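# Remove the box lid and set it top-up on the table

## Task

Get the lid off the box and place it on the table lying flat with its top side up, entirely on the tabletop and clear of the box, then release it. The box must still be standing upright. Do not let the lid fly loose more than a few centimetres above the table, though small bounces while it sits on the box are acceptable. The end state must hold without the robot supporting anything.

## Robot and tools

Robot: two arms, left_arm and right_arm, each a six-joint arm with a parallel two-finger gripper. They face each other across the table. In the scene frame left_arm's base is at (-0.092, +0.465, +0.115) m and right_arm's at (-0.082, -0.525, +0.084) m, so left_arm is on the +y side.

Frame: one shared scene frame in metres. The origin is the table centre, +z is up, and the tabletop is at z = +0.020. Orientations are quaternions written w first (qw, qx, qy, qz). On each gripper the fingers extend along its own +x axis and close along its y axis. The reported end_effector_position is the point between the finger pads, about 3 to 4 cm short of the fingertips. Reported hand positions may be somewhat off, especially when the arm is stretched far.

Row format (used by both motion tools): exactly 16 plain numbers. The first 8 are left_arm: x, y, z, qw, qx, qy, qz, opening. The last 8 are the same fields for right_arm. Both halves must always be filled in, even if only one arm should move. x, y, z and the quaternion are an absolute target pose for that gripper in the scene frame, not an offset. Opening runs from -1 to 1: +1 is fully open (0.088 m), empty fingers touch at about -0.80, and values below that close no further. Closing from fully open takes at least about 0.5 s. To keep an arm still, resend its last reported position and quaternion plus the opening it should keep. To hold a fixed orientation, repeat the same target quaternion in every row rather than copying a drifted reading.

execute_actions: argument "actions" is a list holding at most one item; optional "pictures" (boolean) controls whether camera images are returned.
- Empty list {"actions": []}: no command, just returns the current state.
- Action: {"rows": [[16 numbers], ...], "steps": n}. Between 1 and 15 rows; steps at most 15, default 15; each step lasts 1/30 s and uses one row, with the final row repeated if rows run out.
- Wait: {"steps": n} with n up to 300, counted from the previous result, so your thinking time is included.
A call whose target lies over 0.6 m from the arm's last reported position along any of its gripper axes is rejected and nothing is sent. Each step, the controller limits the commanded pose to within 70 mm and 16 degrees of the measured pose; position wins over orientation when both cannot be met. After an action the arm continues only to its last clipped pose, so large moves need several calls.

move: "target" is one 16-number row as above (absolute poses). "speed" is the top path speed in m/s, 0.002 to 0.5, default 0.25; turning is capped at twice that in rad/s. Each gripper travels a straight line, both finishing together, in 0.5 to 10 s; longer paths are cut off at 10 s. Openings are applied at the start. Paths do not avoid obstacles or the other arm. The result adds a "move:" line saying how it ended (done, off_target, moving, held, fault), which limits acted (paced = target clipped; held = a check blocked steps, after which the arm may jump faster), and each gripper's distance from its target. Faster moves and targets set deeper past a contact press harder.

wait: "seconds" from 0 to 10; sends nothing new.

zoom_image: "camera" is cam_high, cam_left_wrist or cam_right_wrist; "region" is [x0, y0, x1, y1] in pixels of that camera's 896x504 image, origin top-left, no larger than 504 by 504.

read_manual: optional "section", only "licences"; returns licence text and does not move anything.

finished_scene: "scene" is the number of the current scene. Sending a reply with no tool call also ends things.

Reading results: the state line gives each gripper's position, quaternion and linear/angular velocities. grip_measured is the finger opening on the command scale (the last value in Joint positions is the opening in metres); readings may be off by about 1 mm and read narrower while squeezing. To hold something, command about 0.07 below grip_measured. HELD marks steps where your command was not passed on; a "pose unreachable" line names the arm whose command the clearance check altered or blocked. A "Hand target" line shows where the controller is currently driving each gripper. MOTOR HOT warns of heating from 50 °C; an OVER-TEMPERATURE FAULT near 95 °C holds the arm and may cut its power. TORQUE FAULT means a joint hit its load limit and that arm freezes for 10 seconds.

The simulation keeps running while you think. Friction can leave the gripper short of target or tilted, so check the result pose after each motion and correct it. Joint limits (rad): waist -3.054 to 3.054, shoulder 0 to 3.142, elbow 0 to 2.356, wrist pitch and yaw -1.571 to 1.571, wrist roll -3.142 to 3.142. Load limits (N m): waist 16.6, shoulder 20.6, elbow 20.5, wrist pitch 5.42, wrist yaw 5.4, wrist roll 5.07, including held weight.

Avoid: letting the lid drop or float high, knocking anything off the table, tipping the box, slamming or pushing hard into objects, and letting the arms collide. Loose objects may occasionally be nudged by an outside push.

Each tool is called after "Call:" by a JSON object that holds its "name" and its "arguments".

## Session

Call:
{"name": "execute_actions", "arguments": {"actions": []}}

Scene clock: 0.00 s of 4100.00 s.
left_arm: end_effector_position=(-0.2821, +0.3766, +0.2739) grip_measured=+1.000 end_effector_quat_wxyz=(+0.457, +0.111, +0.566, -0.677) end_effector_velocity=(+0.003, -0.003, -0.001) end_effector_angular_velocity=(-0.011, -0.006, +0.022) | right_arm: end_effector_position=(-0.3055, -0.2613, +0.3779) grip_measured=+0.998 end_effector_quat_wxyz=(+0.447, +0.408, +0.793, -0.063) end_effector_velocity=(+0.003, -0.001, +0.000) end_effector_angular_velocity=(-0.004, -0.002, +0.003)
Joint positions: left_arm=[-1.747  0.664  0.596 -0.754 -0.425 -1.523  0.088] | right_arm=[ 0.298  1.412  1.567 -1.057  0.246  3.019  0.088]
Joint velocities: left_arm=[ 0.002 -0.002 -0.002 -0.007 -0.022 -0.007  0.   ] | right_arm=[-0.007 -0.007 -0.002 -0.007 -0.007 -0.007 -0.   ]
Motor temperatures (°C, as the motors report them): left_arm=[25 24 27 25 26 24] | right_arm=[26 23 25 24 25 26]
Heat: left arm: hottest elbow 27 °C (+0.0 °C/min); right arm: hottest waist 26 °C (+0.0 °C/min).
Hand target (left_arm): -0.282, +0.377, +0.274; -0.457, -0.111, -0.566, +0.677
Hand target (right_arm): -0.306, -0.261, +0.378; +0.447, +0.408, +0.793, -0.063

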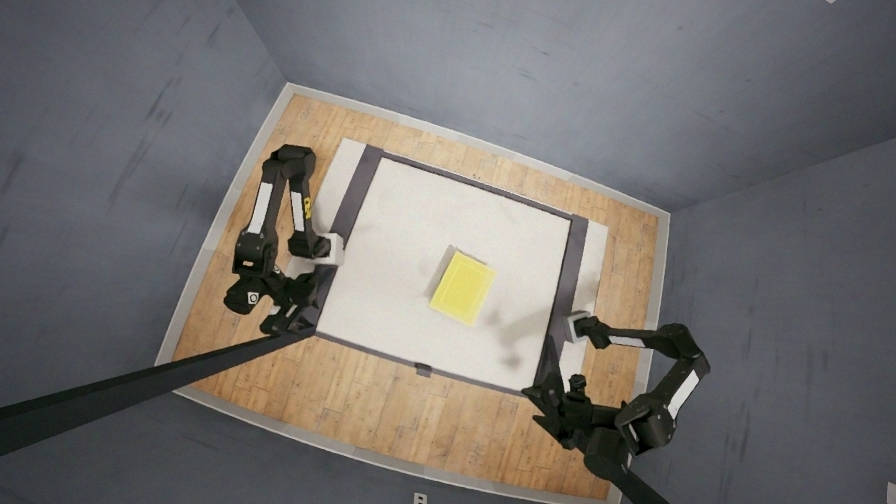

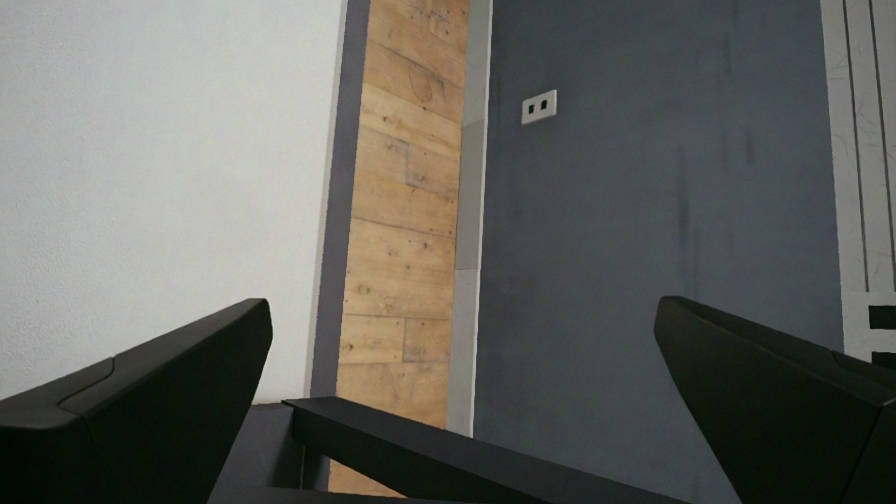

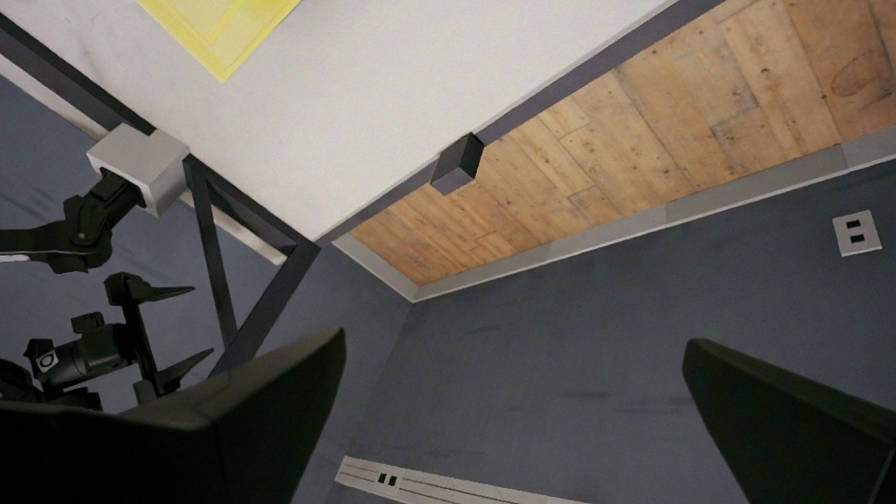

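Call:
{"name": "zoom_image", "arguments": {"camera": "cam_high", "region": [400, 230, 530, 340]}}

Call:
{"name": "move", "arguments": {"target": [-0.1,0.25,0.15,0.683,0.183,0.183,-0.683,1,-0.1,-0.3,0.15,0.683,-0.183,0.183,0.683,1]}}

Region (400, 230, 530, 340) of cam_high's 896x504 image, scaled by 3.877, with more detail than that image has; it fills the top 426 rows of this view, and the rest is white.

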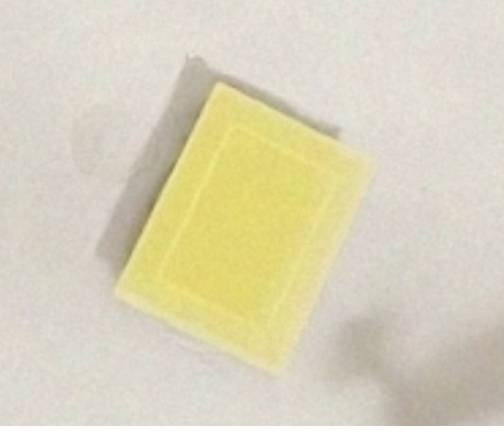

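Scene clock: 6.33 s of 4100.00 s.
left_arm: end_effector_position=(-0.1606, +0.2912, +0.1963) grip_measured=+1.000 end_effector_quat_wxyz=(+0.625, +0.157, +0.319, -0.695) end_effector_velocity=(-0.001, +0.002, -0.002) end_effector_angular_velocity=(+0.010, +0.005, -0.003) | right_arm: end_effector_position=(-0.1061, -0.3008, +0.1597) grip_measured=+0.999 end_effector_quat_wxyz=(+0.698, -0.161, +0.217, +0.663) end_effector_velocity=(+0.002, -0.002, -0.003) end_effector_angular_velocity=(-0.016, -0.027, +0.003)
Joint positions: left_arm=[-0.942  0.332  0.207 -0.583 -0.32  -0.581  0.088] | right_arm=[-0.225  0.555  0.103 -0.115  0.27   0.242  0.088]
Joint velocities: left_arm=[-0.002 -0.002 -0.002 -0.007  0.007 -0.007  0.   ] | right_arm=[-0.002 -0.007 -0.002 -0.022  0.007 -0.022 -0.   ]
Motor temperatures (°C, as the motors report them): left_arm=[25 24 28 25 26 24] | right_arm=[26 23 25 25 25 26]
Heat: left arm: hottest elbow 28 °C (+9.5 °C/min); right arm: hottest waist 26 °C (+0.0 °C/min).
Hand target (left_arm): -0.161, +0.291, +0.196; +0.624, +0.158, +0.319, -0.696
Hand target (right_arm): -0.107, -0.300, +0.161; +0.698, -0.160, +0.217, +0.664
Off the commanded pose (left_arm): 0.087 m, 17 deg; position and orientation clipped at the last step of the last action.
Off the commanded pose (right_arm): 0.011 m, 5 deg.
move: held (left_arm, right_arm); limits=paced,held; held on 53 of 157 steps (left_arm, right_arm), including the last (left_arm, right_arm)
pose unreachable (left arm): on one or more control steps of this call this arm could not follow its commanded pose, so it was not sent that pose on those steps. On the call's last step it was still not sent that pose. It may still have moved: this result reports where it is.
cause: the commanded pose would bring two parts of the arm too close to each other (joints 3 (elbow) to 5 (wrist yaw) lie between them).
pose unreachable (right arm): on one or more control steps of this call this arm could not follow its commanded pose, so it was not sent that pose on those steps. On the call's last step it was still not sent that pose. It may still have moved: this result reports where it is.
cause: the commanded pose would bring two parts of the arm too close to each other (joints 3 (elbow) to 5 (wrist yaw) lie between them).
camera_calibration (this result's frames):
cam_left_wrist: T_world_to_cam=[[-0.962637, 0.0196068, 0.270083, -0.209791], [-0.115108, 0.873154, -0.473658, -0.151949], [-0.245111, -0.48705, -0.838274, 0.340641], [0, 0, 0, 1]] pos_world=[-0.135948, 0.302697, 0.27024]
cam_right_wrist: T_world_to_cam=[[0.996168, -0.0393928, -0.0780817, 0.117712], [-0.0814575, -0.742882, -0.664448, -0.0918964], [-0.031831, 0.668262, -0.743245, 0.396247], [0, 0, 0, 1]] pos_world=[-0.112134, -0.328428, 0.242639]

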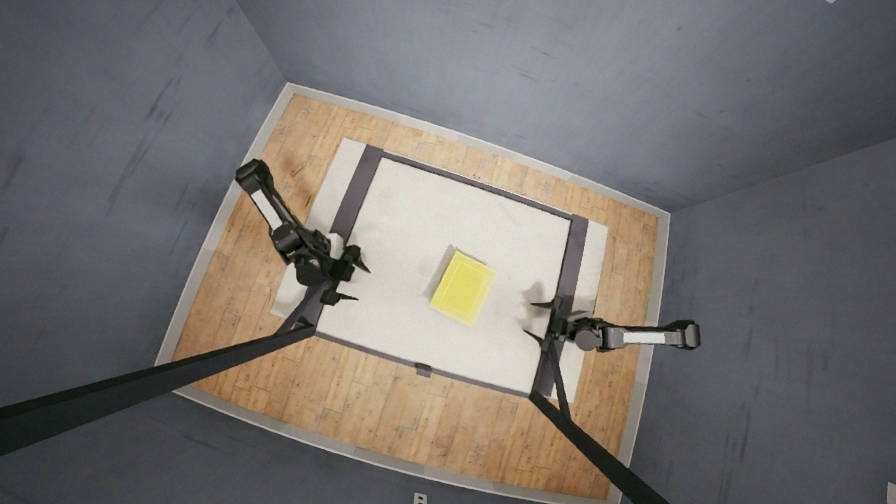

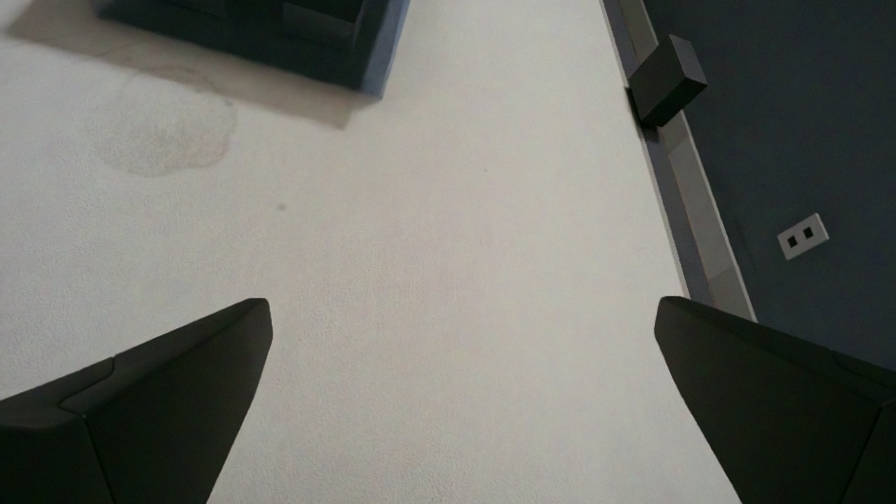

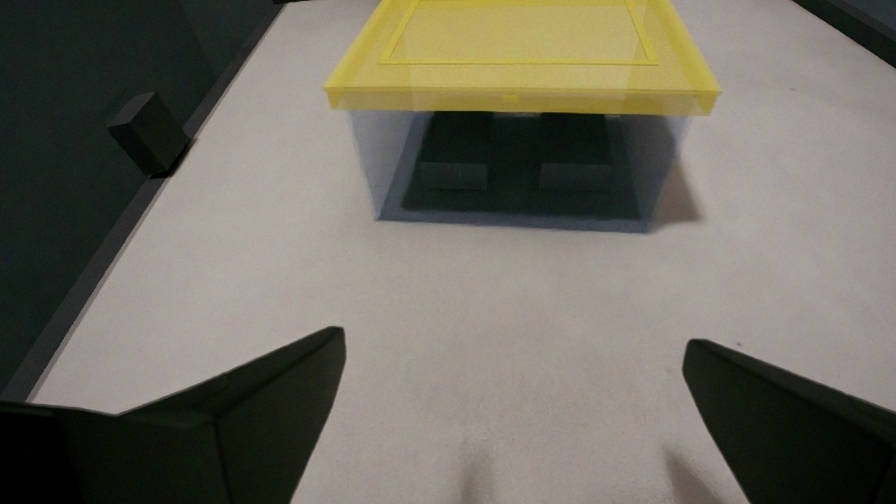

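Call:
{"name": "move", "arguments": {"target": [-0.064,0.13,0.125,0.621,0.198,0.166,-0.74,1,-0.112,-0.18,0.125,0.74,-0.166,0.198,0.621,1], "speed": 0.15}}

Scene clock: 12.03 s of 4100.00 s.
left_arm: end_effector_position=(-0.1531, +0.2795, +0.1988) grip_measured=+1.000 end_effector_quat_wxyz=(+0.633, +0.150, +0.302, -0.697) end_effector_velocity=(+0.000, +0.003, -0.004) end_effector_angular_velocity=(+0.023, -0.001, -0.004) | right_arm: end_effector_position=(-0.1120, -0.1842, +0.1237) grip_measured=+0.999 end_effector_quat_wxyz=(+0.737, -0.167, +0.201, +0.623) end_effector_velocity=(+0.001, +0.002, -0.000) end_effector_angular_velocity=(+0.002, -0.009, -0.005)
Joint positions: left_arm=[-0.822  0.345  0.191 -0.502 -0.253 -0.481  0.088] | right_arm=[-0.274  1.61   0.347  0.696  0.346  0.218  0.088]
Joint velocities: left_arm=[-0.002 -0.002 -0.002 -0.022  0.007 -0.007  0.   ] | right_arm=[-0.002  0.012  0.007  0.007  0.007 -0.007 -0.   ]
Motor temperatures (°C, as the motors report them): left_arm=[25 24 29 26 26 24] | right_arm=[26 23 26 26 25 26]
Heat: left arm: hottest elbow 29 °C (+10.0 °C/min); right arm: hottest waist 26 °C (+0.0 °C/min).
Hand target (left_arm): -0.154, +0.280, +0.199; +0.631, +0.150, +0.302, -0.699
Hand target (right_arm): -0.111, -0.181, +0.125; +0.740, -0.166, +0.198, +0.621
Off the commanded pose (left_arm): 0.189 m, 17 deg; position and orientation clipped at the last step of the last action.
Off the commanded pose (right_arm): 0.004 m, 1 deg.
After step 90, 0.83 s passed at rest.
move: held (left_arm); limits=paced,held; held on 49 of 56 steps (left_arm), including the last (left_arm)
pose unreachable (left arm): on one or more control steps of this call this arm could not follow its commanded pose, so it was not sent that pose on those steps. On the call's last step it was still not sent that pose. It may still have moved: this result reports where it is.
cause: the commanded pose would bring two parts of the arm too close to each other (joints 3 (elbow) to 5 (wrist yaw) lie between them).
camera_calibration (this result's frames):
cam_left_wrist: T_world_to_cam=[[-0.966624, 0.0222885, 0.255227, -0.20141], [-0.114208, 0.854262, -0.507143, -0.127575], [-0.229334, -0.519365, -0.823205, 0.34735], [0, 0, 0, 1]] pos_world=[-0.129599, 0.293873, 0.272647]
cam_right_wrist: T_world_to_cam=[[0.990166, -0.138606, -0.0189623, 0.0991058], [-0.114832, -0.727841, -0.676063, -0.0291903], [0.079905, 0.671592, -0.736599, 0.303709], [0, 0, 0, 1]] pos_world=[-0.125751, -0.211478, 0.205857]

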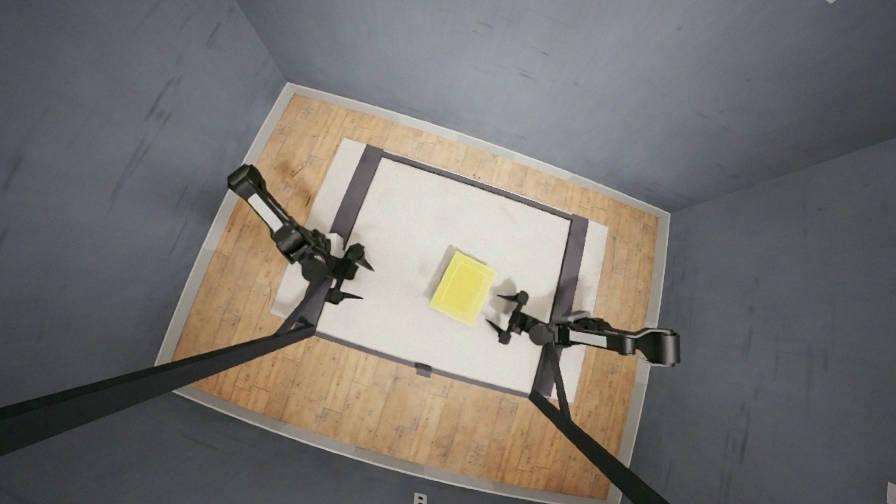

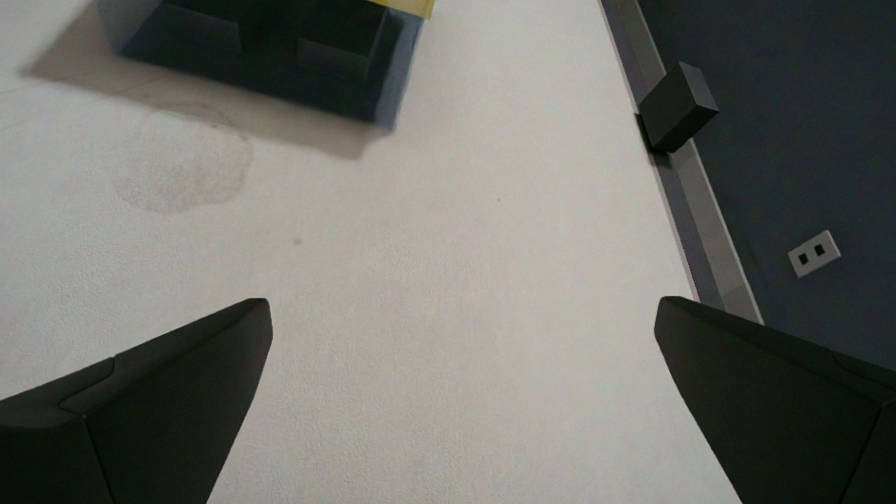

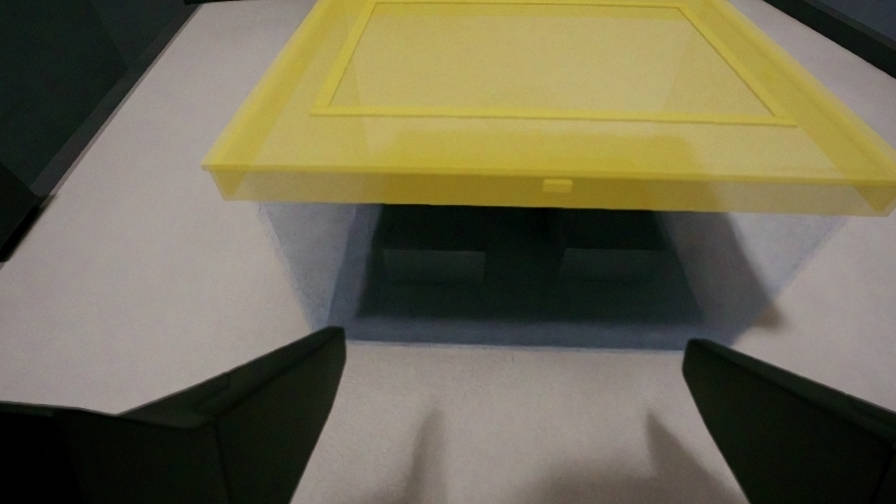

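Call:
{"name": "move", "arguments": {"target": [-0.13,0.22,0.29,0.633,0.15,0.302,-0.697,1,-0.098,-0.16,0.118,0.74,-0.166,0.198,0.621,1], "speed": 0.15}}

Call:
{"name": "move", "arguments": {"target": [-0.055,0.11,0.125,0.621,0.198,0.166,-0.74,1,-0.098,-0.16,0.118,0.74,-0.166,0.198,0.621,1], "speed": 0.15}}

Scene clock: 14.37 s of 4100.00 s.
left_arm: end_effector_position=(-0.1308, +0.2212, +0.2854) grip_measured=+1.000 end_effector_quat_wxyz=(+0.633, +0.151, +0.306, -0.695) end_effector_velocity=(+0.002, -0.003, +0.004) end_effector_angular_velocity=(-0.000, -0.013, -0.007) | right_arm: end_effector_position=(-0.0980, -0.1631, +0.1171) grip_measured=+0.999 end_effector_quat_wxyz=(+0.741, -0.167, +0.200, +0.619) end_effector_velocity=(+0.002, -0.002, -0.003) end_effector_angular_velocity=(-0.014, -0.004, +0.003)
Joint positions: left_arm=[-0.434  0.718  0.572 -0.495  0.057 -0.254  0.088] | right_arm=[-0.347  1.713  0.407  0.752  0.294  0.178  0.088]
Joint velocities: left_arm=[ 0.012  0.017  0.022 -0.007  0.007  0.022  0.   ] | right_arm=[-0.007  0.002 -0.002 -0.007 -0.007 -0.007 -0.   ]
Motor temperatures (°C, as the motors report them): left_arm=[25 24 29 26 26 24] | right_arm=[26 23 26 26 25 26]
Heat: left arm: hottest elbow 29 °C (+8.4 °C/min); right arm: hottest waist 26 °C (+0.0 °C/min).
Hand target (left_arm): -0.130, +0.220, +0.290; +0.633, +0.150, +0.303, -0.697
Hand target (right_arm): -0.098, -0.160, +0.118; +0.740, -0.166, +0.198, +0.621
Off the commanded pose (left_arm): 0.005 m, 0 deg.
Off the commanded pose (right_arm): 0.003 m, 0 deg.
move: done
camera_calibration (this result's frames):
cam_left_wrist: T_world_to_cam=[[-0.966055, 0.0161149, 0.257833, -0.200014], [-0.119206, 0.857638, -0.500247, -0.0347093], [-0.229189, -0.514001, -0.826605, 0.393328], [0, 0, 0, 1]] pos_world=[-0.107216, 0.235162, 0.359334]
cam_right_wrist: T_world_to_cam=[[0.989039, -0.146873, -0.0151763, 0.0861203], [-0.118144, -0.725521, -0.677983, -0.0164424], [0.0885669, 0.672345, -0.734921, 0.284255], [0, 0, 0, 1]] pos_world=[-0.112294, -0.190398, 0.199064]

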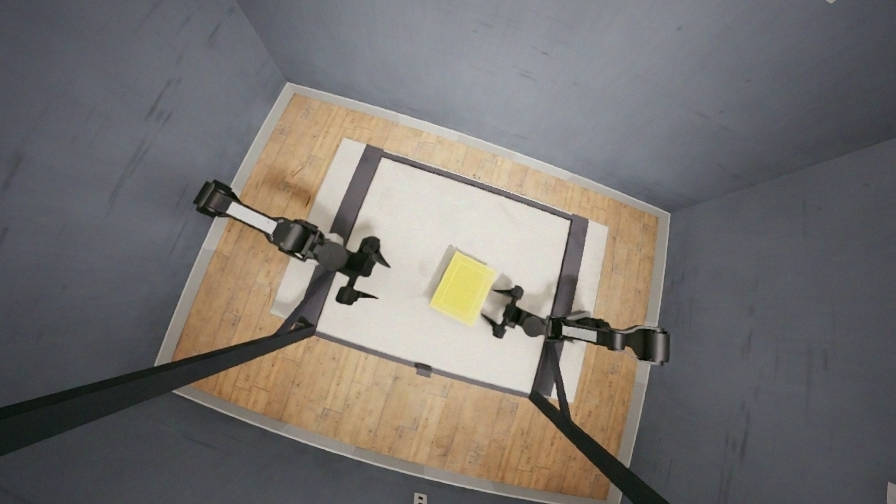

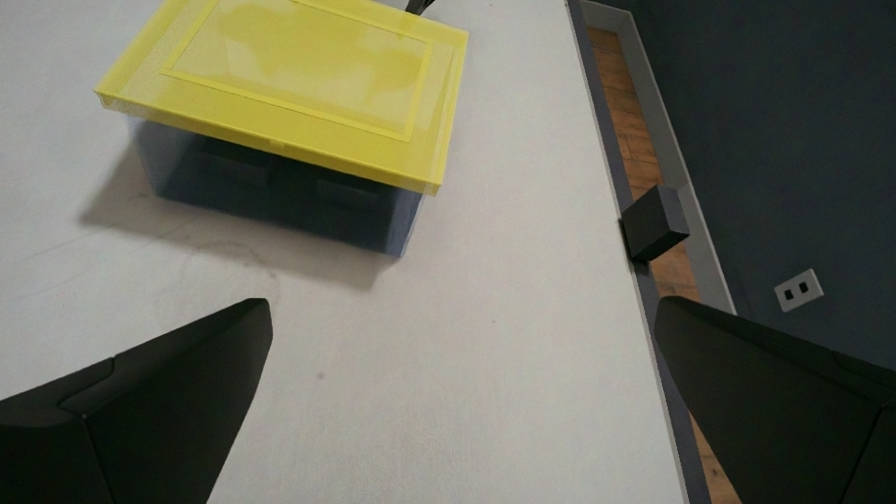

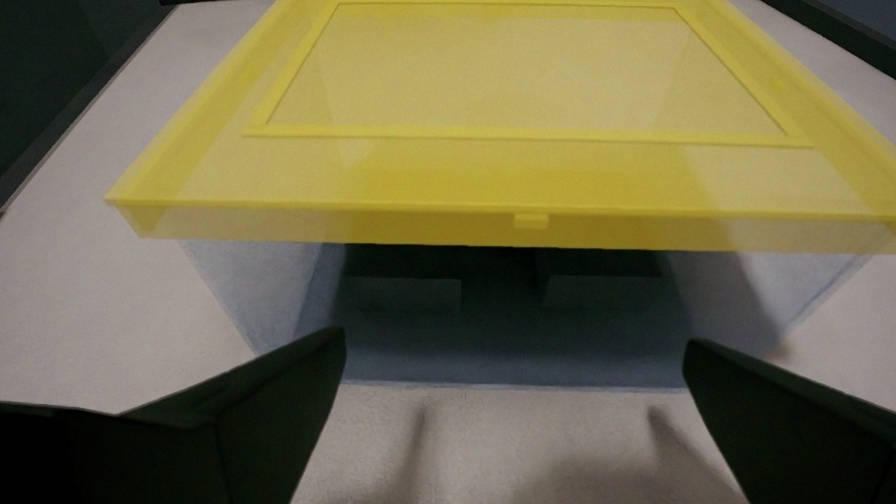

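Scene clock: 16.37 s of 4100.00 s.
left_arm: end_effector_position=(-0.0578, +0.1141, +0.1263) grip_measured=+1.000 end_effector_quat_wxyz=(+0.621, +0.197, +0.169, -0.740) end_effector_velocity=(-0.002, -0.002, +0.000) end_effector_angular_velocity=(-0.016, +0.006, -0.005) | right_arm: end_effector_position=(-0.0979, -0.1627, +0.1171) grip_measured=+0.999 end_effector_quat_wxyz=(+0.741, -0.167, +0.200, +0.620) end_effector_velocity=(+0.002, -0.003, -0.003) end_effector_angular_velocity=(-0.014, -0.004, +0.003)
Joint positions: left_arm=[-0.061  1.816  0.367  0.881  0.367  0.219  0.088] | right_arm=[-0.347  1.713  0.408  0.752  0.294  0.177  0.088]
Joint velocities: left_arm=[-0.002  0.017 -0.002  0.037  0.007 -0.007  0.   ] | right_arm=[-0.007 -0.002 -0.007 -0.007 -0.007 -0.007 -0.   ]
Motor temperatures (°C, as the motors report them): left_arm=[25 24 29 26 26 24] | right_arm=[26 24 26 26 25 26]
Heat: left arm: hottest elbow 29 °C (+7.3 °C/min); right arm: hottest waist 26 °C (+0.0 °C/min).
Hand target (left_arm): -0.056, +0.112, +0.126; +0.621, +0.198, +0.167, -0.740
Hand target (right_arm): -0.098, -0.160, +0.118; +0.740, -0.166, +0.198, +0.621
Off the commanded pose (left_arm): 0.005 m, 0 deg.
Off the commanded pose (right_arm): 0.003 m, 0 deg.
move: done
camera_calibration (this result's frames):
cam_left_wrist: T_world_to_cam=[[-0.983364, 0.179259, 0.0293478, -0.0774766], [0.121639, 0.76985, -0.626526, 0.0261076], [-0.134904, -0.612533, -0.778848, 0.234107], [0, 0, 0, 1]] pos_world=[-0.0477814, 0.137188, 0.200965]
cam_right_wrist: T_world_to_cam=[[0.989093, -0.146547, -0.0148251, 0.0861596], [-0.117643, -0.725405, -0.678194, -0.0160523], [0.0886328, 0.672541, -0.734733, 0.284103], [0, 0, 0, 1]] pos_world=[-0.112289, -0.190089, 0.19913]

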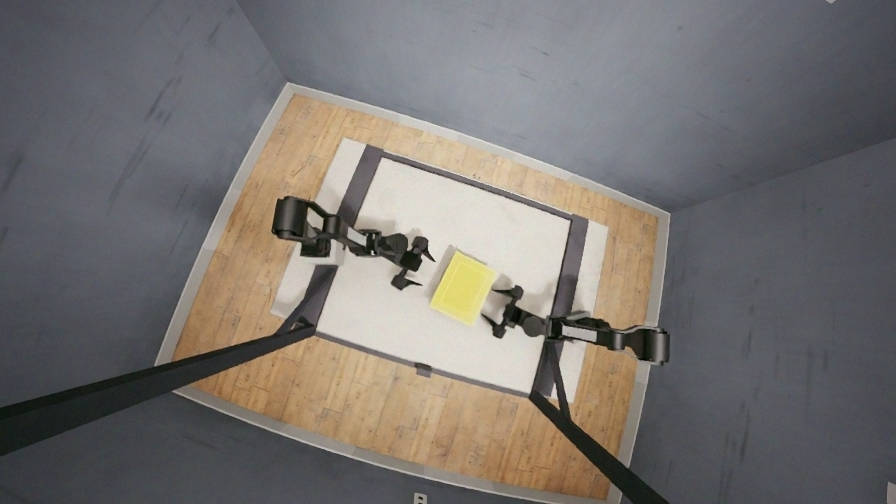

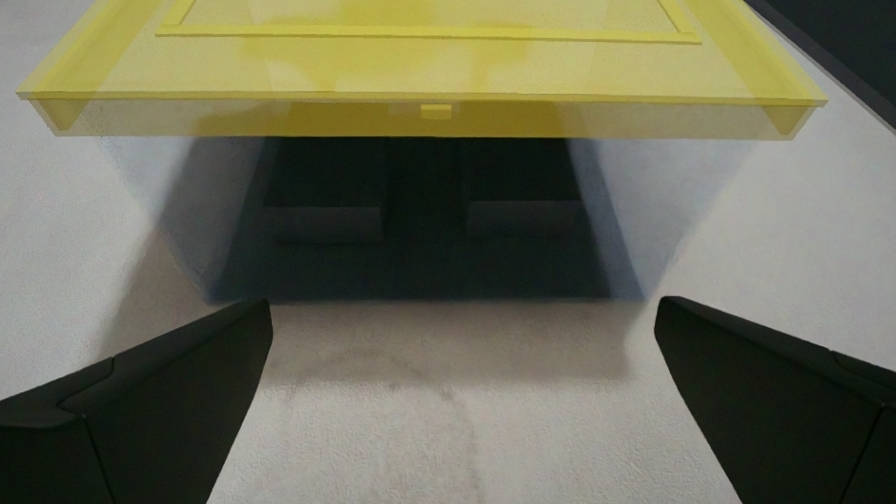

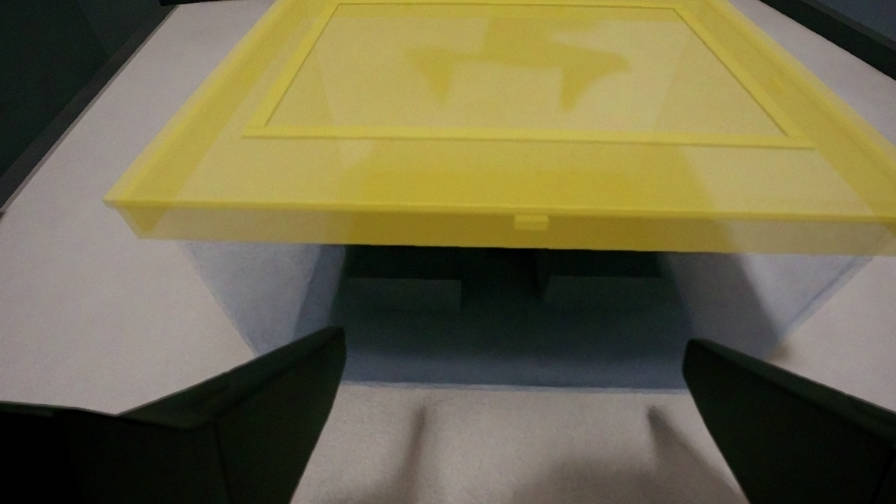

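Call:
{"name": "move", "arguments": {"target": [-0.06,0.055,0.113,0.621,0.198,0.166,-0.74,1,-0.091,-0.134,0.113,0.74,-0.166,0.198,0.621,1], "speed": 0.04}}

Scene clock: 19.47 s of 4100.00 s.
left_arm: end_effector_position=(-0.0589, +0.0604, +0.1154) grip_measured=+1.000 end_effector_quat_wxyz=(+0.622, +0.199, +0.163, -0.739) end_effector_velocity=(+0.001, -0.003, +0.002) end_effector_angular_velocity=(-0.010, +0.000, +0.007) | right_arm: end_effector_position=(-0.0929, -0.1409, +0.1123) grip_measured=+0.999 end_effector_quat_wxyz=(+0.738, -0.168, +0.201, +0.622) end_effector_velocity=(-0.000, +0.000, +0.001) end_effector_angular_velocity=(+0.004, -0.014, +0.015)
Joint positions: left_arm=[-0.115  1.993  0.572  0.871  0.318  0.197  0.088] | right_arm=[-0.384  1.797  0.487  0.761  0.256  0.156  0.088]
Joint velocities: left_arm=[-0.002  0.002  0.007  0.007 -0.007 -0.007  0.   ] | right_arm=[-0.002 -0.002 -0.002  0.007 -0.007 -0.022 -0.   ]
Motor temperatures (°C, as the motors report them): left_arm=[25 24 29 26 26 24] | right_arm=[26 24 27 26 25 26]
Heat: left arm: hottest elbow 29 °C (+6.2 °C/min); right arm: hottest elbow 27 °C (+3.1 °C/min).
Hand target (left_arm): -0.060, +0.055, +0.113; +0.621, +0.198, +0.166, -0.740
Hand target (right_arm): -0.091, -0.134, +0.113; +0.740, -0.166, +0.198, +0.621
Off the commanded pose (left_arm): 0.006 m, 0 deg.
Off the commanded pose (right_arm): 0.007 m, 0 deg.
move: done
camera_calibration (this result's frames):
cam_left_wrist: T_world_to_cam=[[-0.983497, 0.180079, 0.0174567, -0.0673511], [0.128773, 0.764518, -0.631609, 0.0621075], [-0.127085, -0.618937, -0.775091, 0.192981], [0, 0, 0, 1]] pos_world=[-0.0497123, 0.0840894, 0.189981]
cam_right_wrist: T_world_to_cam=[[0.989936, -0.14052, -0.0167614, 0.0854708], [-0.114737, -0.727629, -0.676308, -0.00318735], [0.0828385, 0.671424, -0.736429, 0.264949], [0, 0, 0, 1]] pos_world=[-0.106924, -0.168202, 0.194393]

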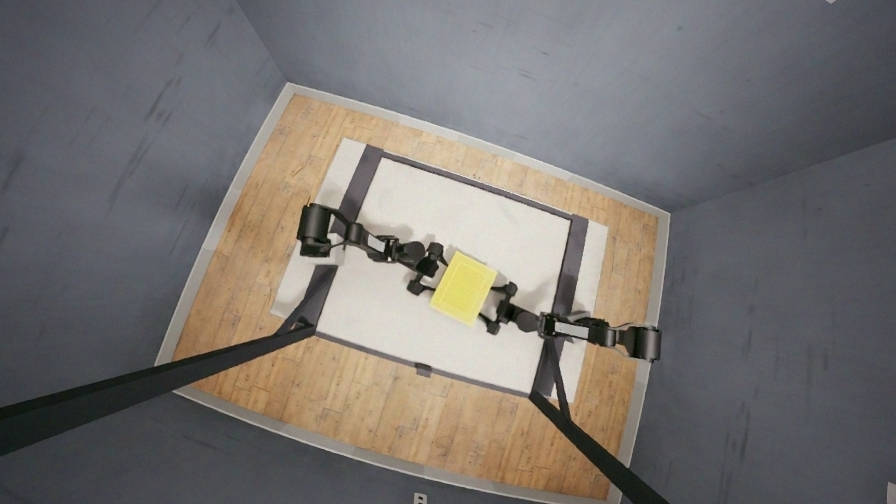

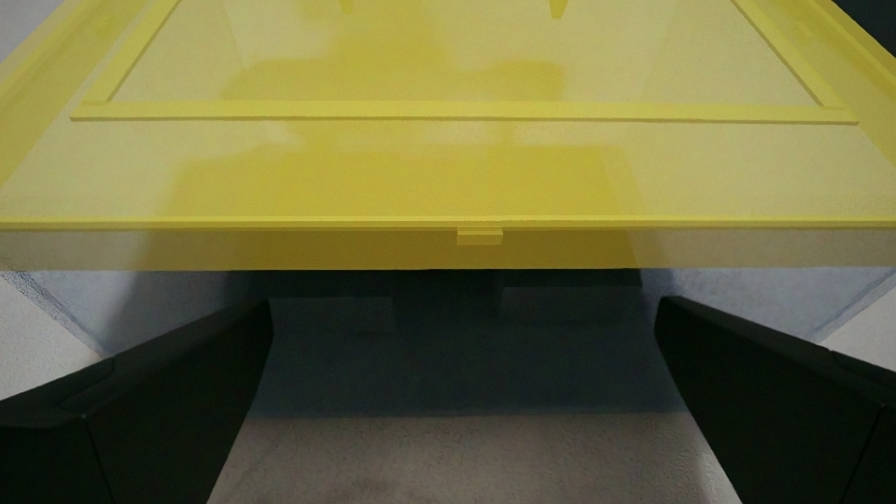

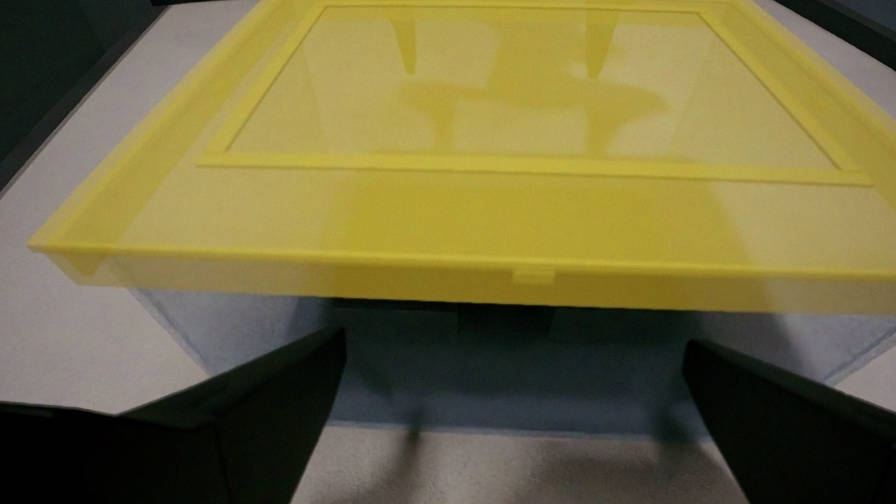

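Tips not yet under the edge.

Call:
{"name": "move", "arguments": {"target": [-0.063,0.038,0.111,0.621,0.198,0.166,-0.74,1,-0.088,-0.116,0.113,0.74,-0.166,0.198,0.621,1], "speed": 0.02}}

Scene clock: 21.73 s of 4100.00 s.
left_arm: end_effector_position=(-0.0588, +0.0576, +0.1133) grip_measured=+1.000 end_effector_quat_wxyz=(+0.621, +0.199, +0.171, -0.738) end_effector_velocity=(+0.004, -0.001, -0.001) end_effector_angular_velocity=(+0.009, -0.000, +0.040) | right_arm: end_effector_position=(-0.0931, -0.1376, +0.1111) grip_measured=+0.999 end_effector_quat_wxyz=(+0.737, -0.175, +0.202, +0.621) end_effector_velocity=(-0.002, +0.000, +0.000) end_effector_angular_velocity=(-0.002, +0.010, +0.005)
Joint positions: left_arm=[-0.116  2.001  0.59   0.847  0.317  0.189  0.088] | right_arm=[-0.384  1.806  0.506  0.739  0.255  0.149  0.088]
Joint velocities: left_arm=[-0.002 -0.002  0.002 -0.007 -0.037 -0.022  0.   ] | right_arm=[ 0.002 -0.002  0.002 -0.007 -0.007  0.007 -0.   ]
Motor temperatures (°C, as the motors report them): left_arm=[25 24 30 27 26 24] | right_arm=[26 24 27 27 25 26]
Heat: left arm: hottest elbow 30 °C (+8.3 °C/min); right arm: hottest elbow 27 °C (+2.8 °C/min).
Hand target (left_arm): -0.064, +0.040, +0.112; +0.621, +0.198, +0.166, -0.740
Hand target (right_arm): -0.088, -0.118, +0.114; +0.740, -0.166, +0.198, +0.621
Off the commanded pose (left_arm): 0.020 m, 1 deg.
Off the commanded pose (right_arm): 0.022 m, 1 deg.
move: off_target (left_arm, right_arm)
camera_calibration (this result's frames):
cam_left_wrist: T_world_to_cam=[[-0.983855, 0.176607, 0.0289725, -0.0678041], [0.120557, 0.773654, -0.622033, 0.0607994], [-0.13227, -0.608498, -0.782455, 0.189595], [0, 0, 0, 1]] pos_world=[-0.0489615, 0.0803049, 0.188133]
cam_right_wrist: T_world_to_cam=[[0.990479, -0.137446, -0.00771201, 0.0855618], [-0.107383, -0.736353, -0.668022, -0.00308132], [0.0861383, 0.66249, -0.744102, 0.261769], [0, 0, 0, 1]] pos_world=[-0.107626, -0.163928, 0.193384]

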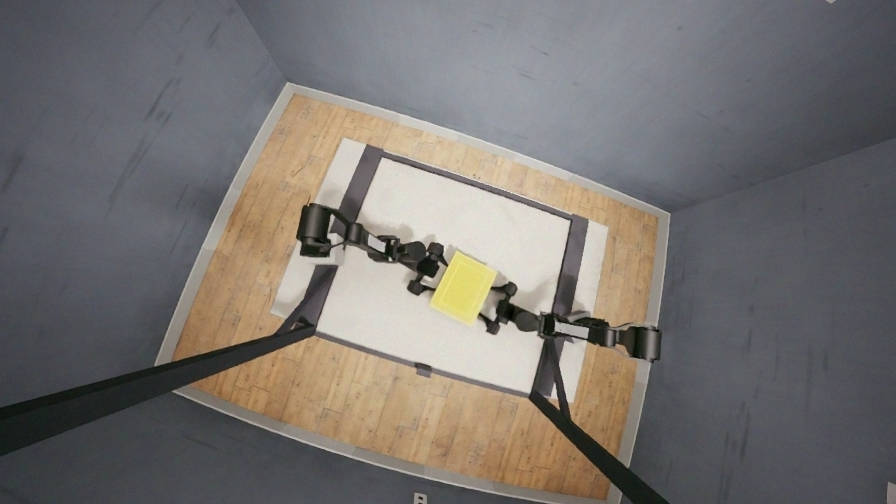

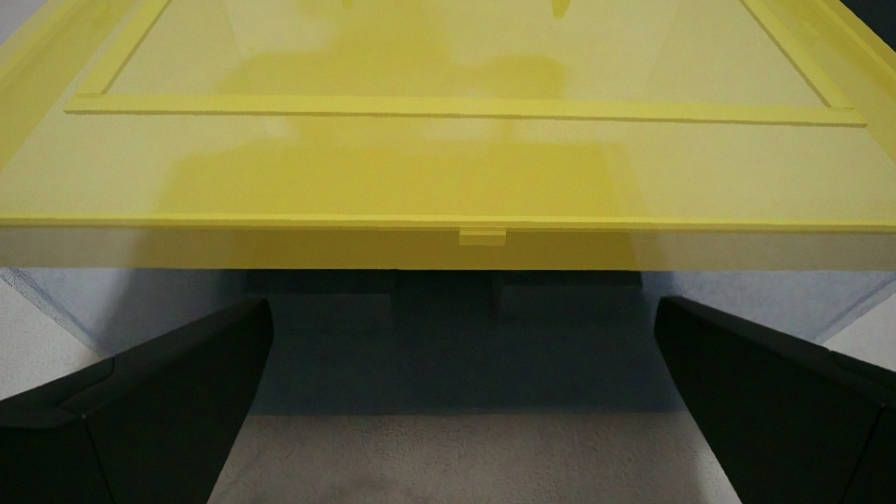

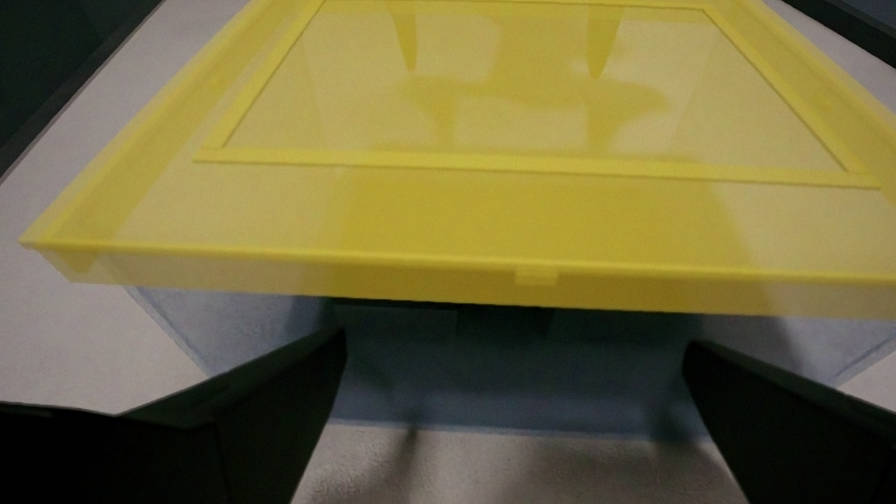

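Call:
{"name": "move", "arguments": {"target": [-0.06,0.053,0.14,0.621,0.198,0.166,-0.74,1,-0.092,-0.133,0.14,0.74,-0.166,0.198,0.621,1], "speed": 0.015}}

Scene clock: 24.43 s of 4100.00 s.
left_arm: end_effector_position=(-0.0596, +0.0598, +0.1291) grip_measured=+1.000 end_effector_quat_wxyz=(+0.619, +0.204, +0.180, -0.737) end_effector_velocity=(+0.002, +0.002, +0.001) end_effector_angular_velocity=(+0.013, +0.008, +0.027) | right_arm: end_effector_position=(-0.0923, -0.1404, +0.1262) grip_measured=+0.999 end_effector_quat_wxyz=(+0.736, -0.184, +0.207, +0.618) end_effector_velocity=(+0.002, -0.002, -0.001) end_effector_angular_velocity=(-0.020, -0.001, -0.012)
Joint positions: left_arm=[-0.117  1.911  0.598  0.728  0.317  0.188  0.088] | right_arm=[-0.385  1.716  0.524  0.609  0.257  0.149  0.088]
Joint velocities: left_arm=[-0.002 -0.017 -0.002 -0.022 -0.022 -0.022  0.   ] | right_arm=[-0.002 -0.007  0.007 -0.037  0.007  0.007 -0.   ]
Motor temperatures (°C, as the motors report them): left_arm=[25 25 30 27 26 24] | right_arm=[26 24 28 27 25 26]
Heat: left arm: hottest elbow 30 °C (+7.4 °C/min); right arm: hottest elbow 28 °C (+4.9 °C/min).
Hand target (left_arm): -0.060, +0.053, +0.140; +0.621, +0.198, +0.166, -0.740
Hand target (right_arm): -0.092, -0.133, +0.140; +0.740, -0.166, +0.198, +0.621
Off the commanded pose (left_arm): 0.013 m, 2 deg.
Off the commanded pose (right_arm): 0.016 m, 2 deg.
move: off_target (left_arm, right_arm)
camera_calibration (this result's frames):
cam_left_wrist: T_world_to_cam=[[-0.983666, 0.176216, 0.0367185, -0.0704008], [0.118284, 0.786567, -0.60607, 0.0660664], [-0.135681, -0.591828, -0.794563, 0.203558], [0, 0, 0, 1]] pos_world=[-0.0494466, 0.0809116, 0.204366]
cam_right_wrist: T_world_to_cam=[[0.990192, -0.139708, -0.00123735, 0.0833558], [-0.106702, -0.750486, -0.652216, 0.0011244], [0.090191, 0.645951, -0.758032, 0.27462], [0, 0, 0, 1]] pos_world=[-0.107187, -0.164902, 0.209007]

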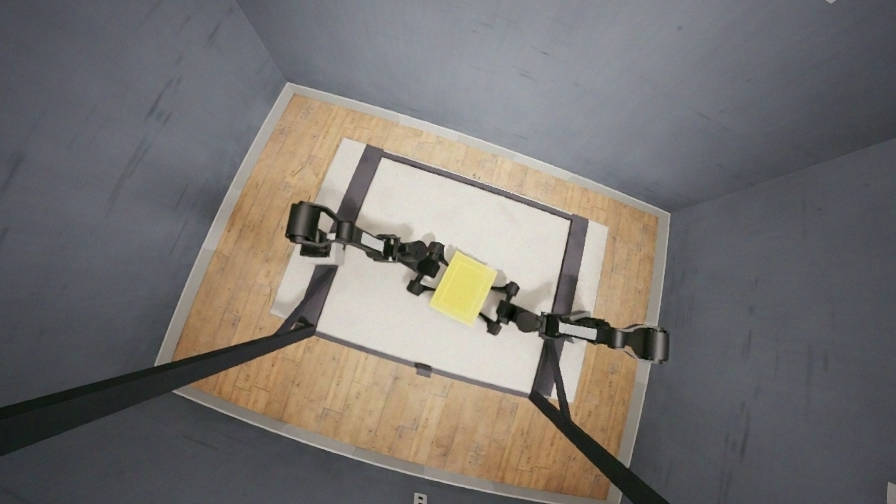

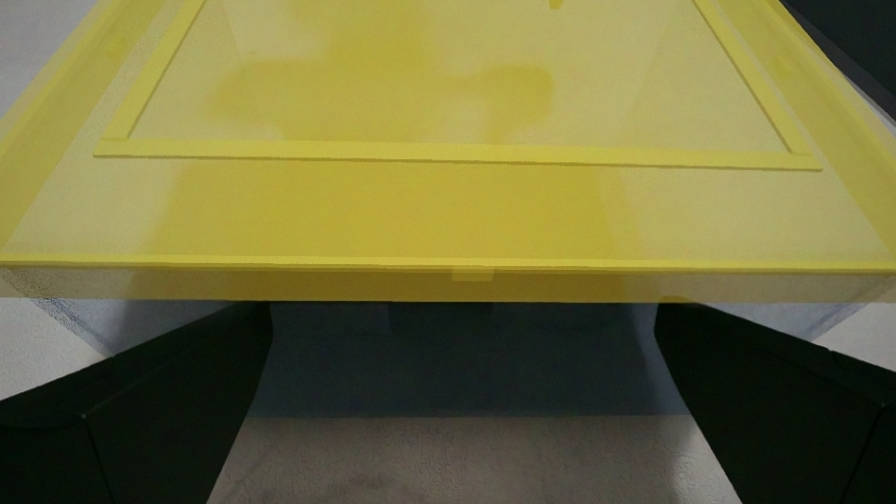

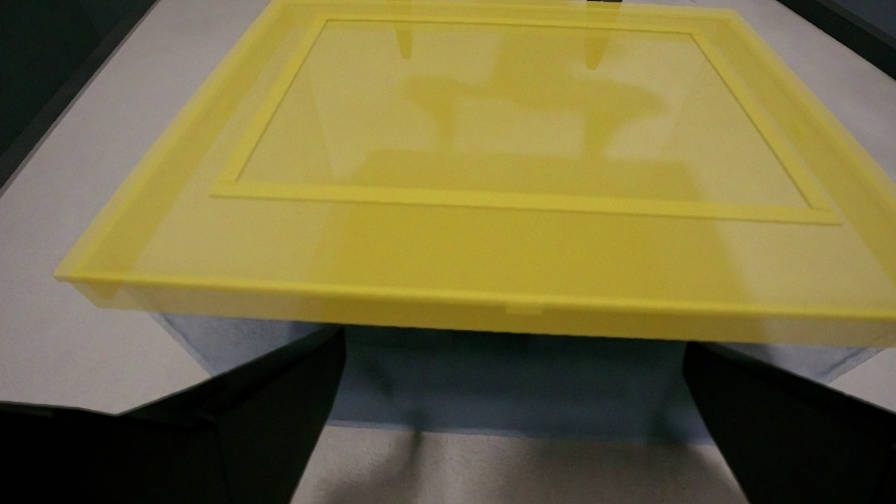

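Caught under the skirt; it's snug. Lift harder.

Call:
{"name": "move", "arguments": {"target": [-0.061,0.049,0.16,0.621,0.198,0.166,-0.74,1,-0.091,-0.129,0.16,0.74,-0.166,0.198,0.621,1], "speed": 0.01}}

Scene clock: 29.17 s of 4100.00 s.
left_arm: end_effector_position=(-0.0598, +0.0614, +0.1380) grip_measured=+1.000 end_effector_quat_wxyz=(+0.618, +0.215, +0.193, -0.731) end_effector_velocity=(+0.000, -0.000, +0.000) end_effector_angular_velocity=(+0.004, +0.002, +0.008) | right_arm: end_effector_position=(-0.0920, -0.1407, +0.1359) grip_measured=+0.999 end_effector_quat_wxyz=(+0.732, -0.195, +0.218, +0.616) end_effector_velocity=(+0.002, -0.001, -0.001) end_effector_angular_velocity=(-0.012, +0.009, -0.005)
Joint positions: left_arm=[-0.121  1.85   0.617  0.615  0.303  0.188  0.088] | right_arm=[-0.39   1.662  0.558  0.489  0.247  0.151  0.088]
Joint velocities: left_arm=[-0.002 -0.002  0.002 -0.007 -0.007 -0.007  0.   ] | right_arm=[-0.007 -0.007  0.002 -0.022 -0.007  0.007 -0.   ]
Motor temperatures (°C, as the motors report them): left_arm=[25 26 30 27 26 24] | right_arm=[26 25 28 27 25 26]
Heat: left arm: hottest elbow 30 °C (+6.2 °C/min); right arm: hottest elbow 28 °C (+4.1 °C/min).
Hand target (left_arm): -0.061, +0.049, +0.160; +0.621, +0.198, +0.166, -0.740
Hand target (right_arm): -0.091, -0.129, +0.160; +0.740, -0.166, +0.198, +0.621
Off the commanded pose (left_arm): 0.025 m, 4 deg.
Off the commanded pose (right_arm): 0.027 m, 4 deg.
move: off_target (left_arm, right_arm)
camera_calibration (this result's frames):
cam_left_wrist: T_world_to_cam=[[-0.984871, 0.168211, 0.0416469, -0.071466], [0.113547, 0.807965, -0.578187, 0.0647525], [-0.130907, -0.564711, -0.814841, 0.21297], [0, 0, 0, 1]] pos_world=[-0.049858, 0.07997, 0.213952]
cam_right_wrist: T_world_to_cam=[[0.990609, -0.136727, -0.000216205, 0.08327], [-0.106554, -0.771008, -0.627847, 0.001086], [0.085677, 0.621974, -0.778336, 0.281096], [0, 0, 0, 1]] pos_world=[-0.106456, -0.162612, 0.219487]

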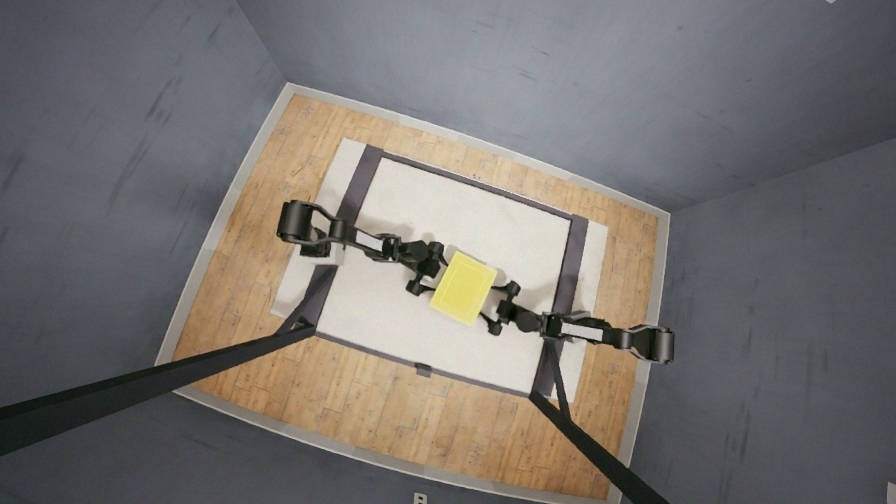

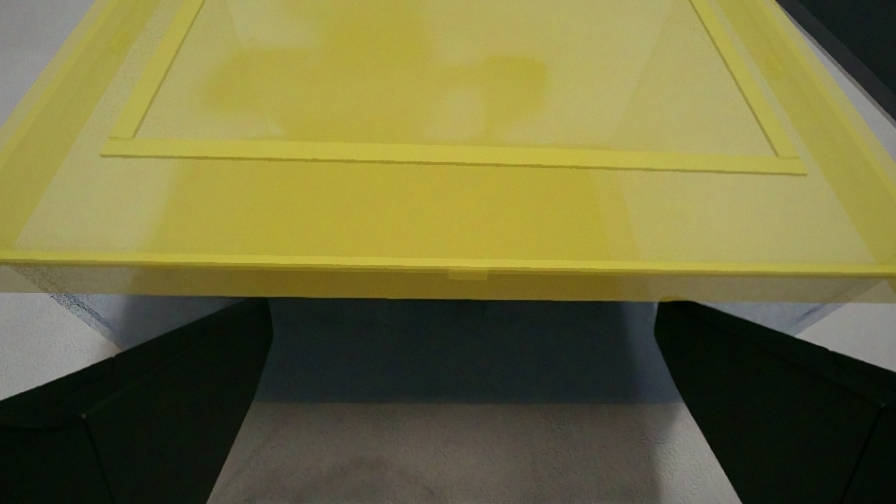

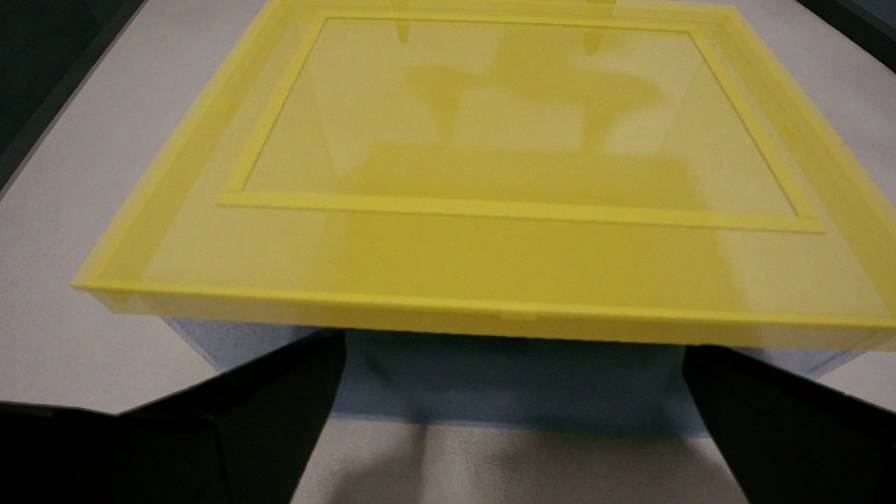

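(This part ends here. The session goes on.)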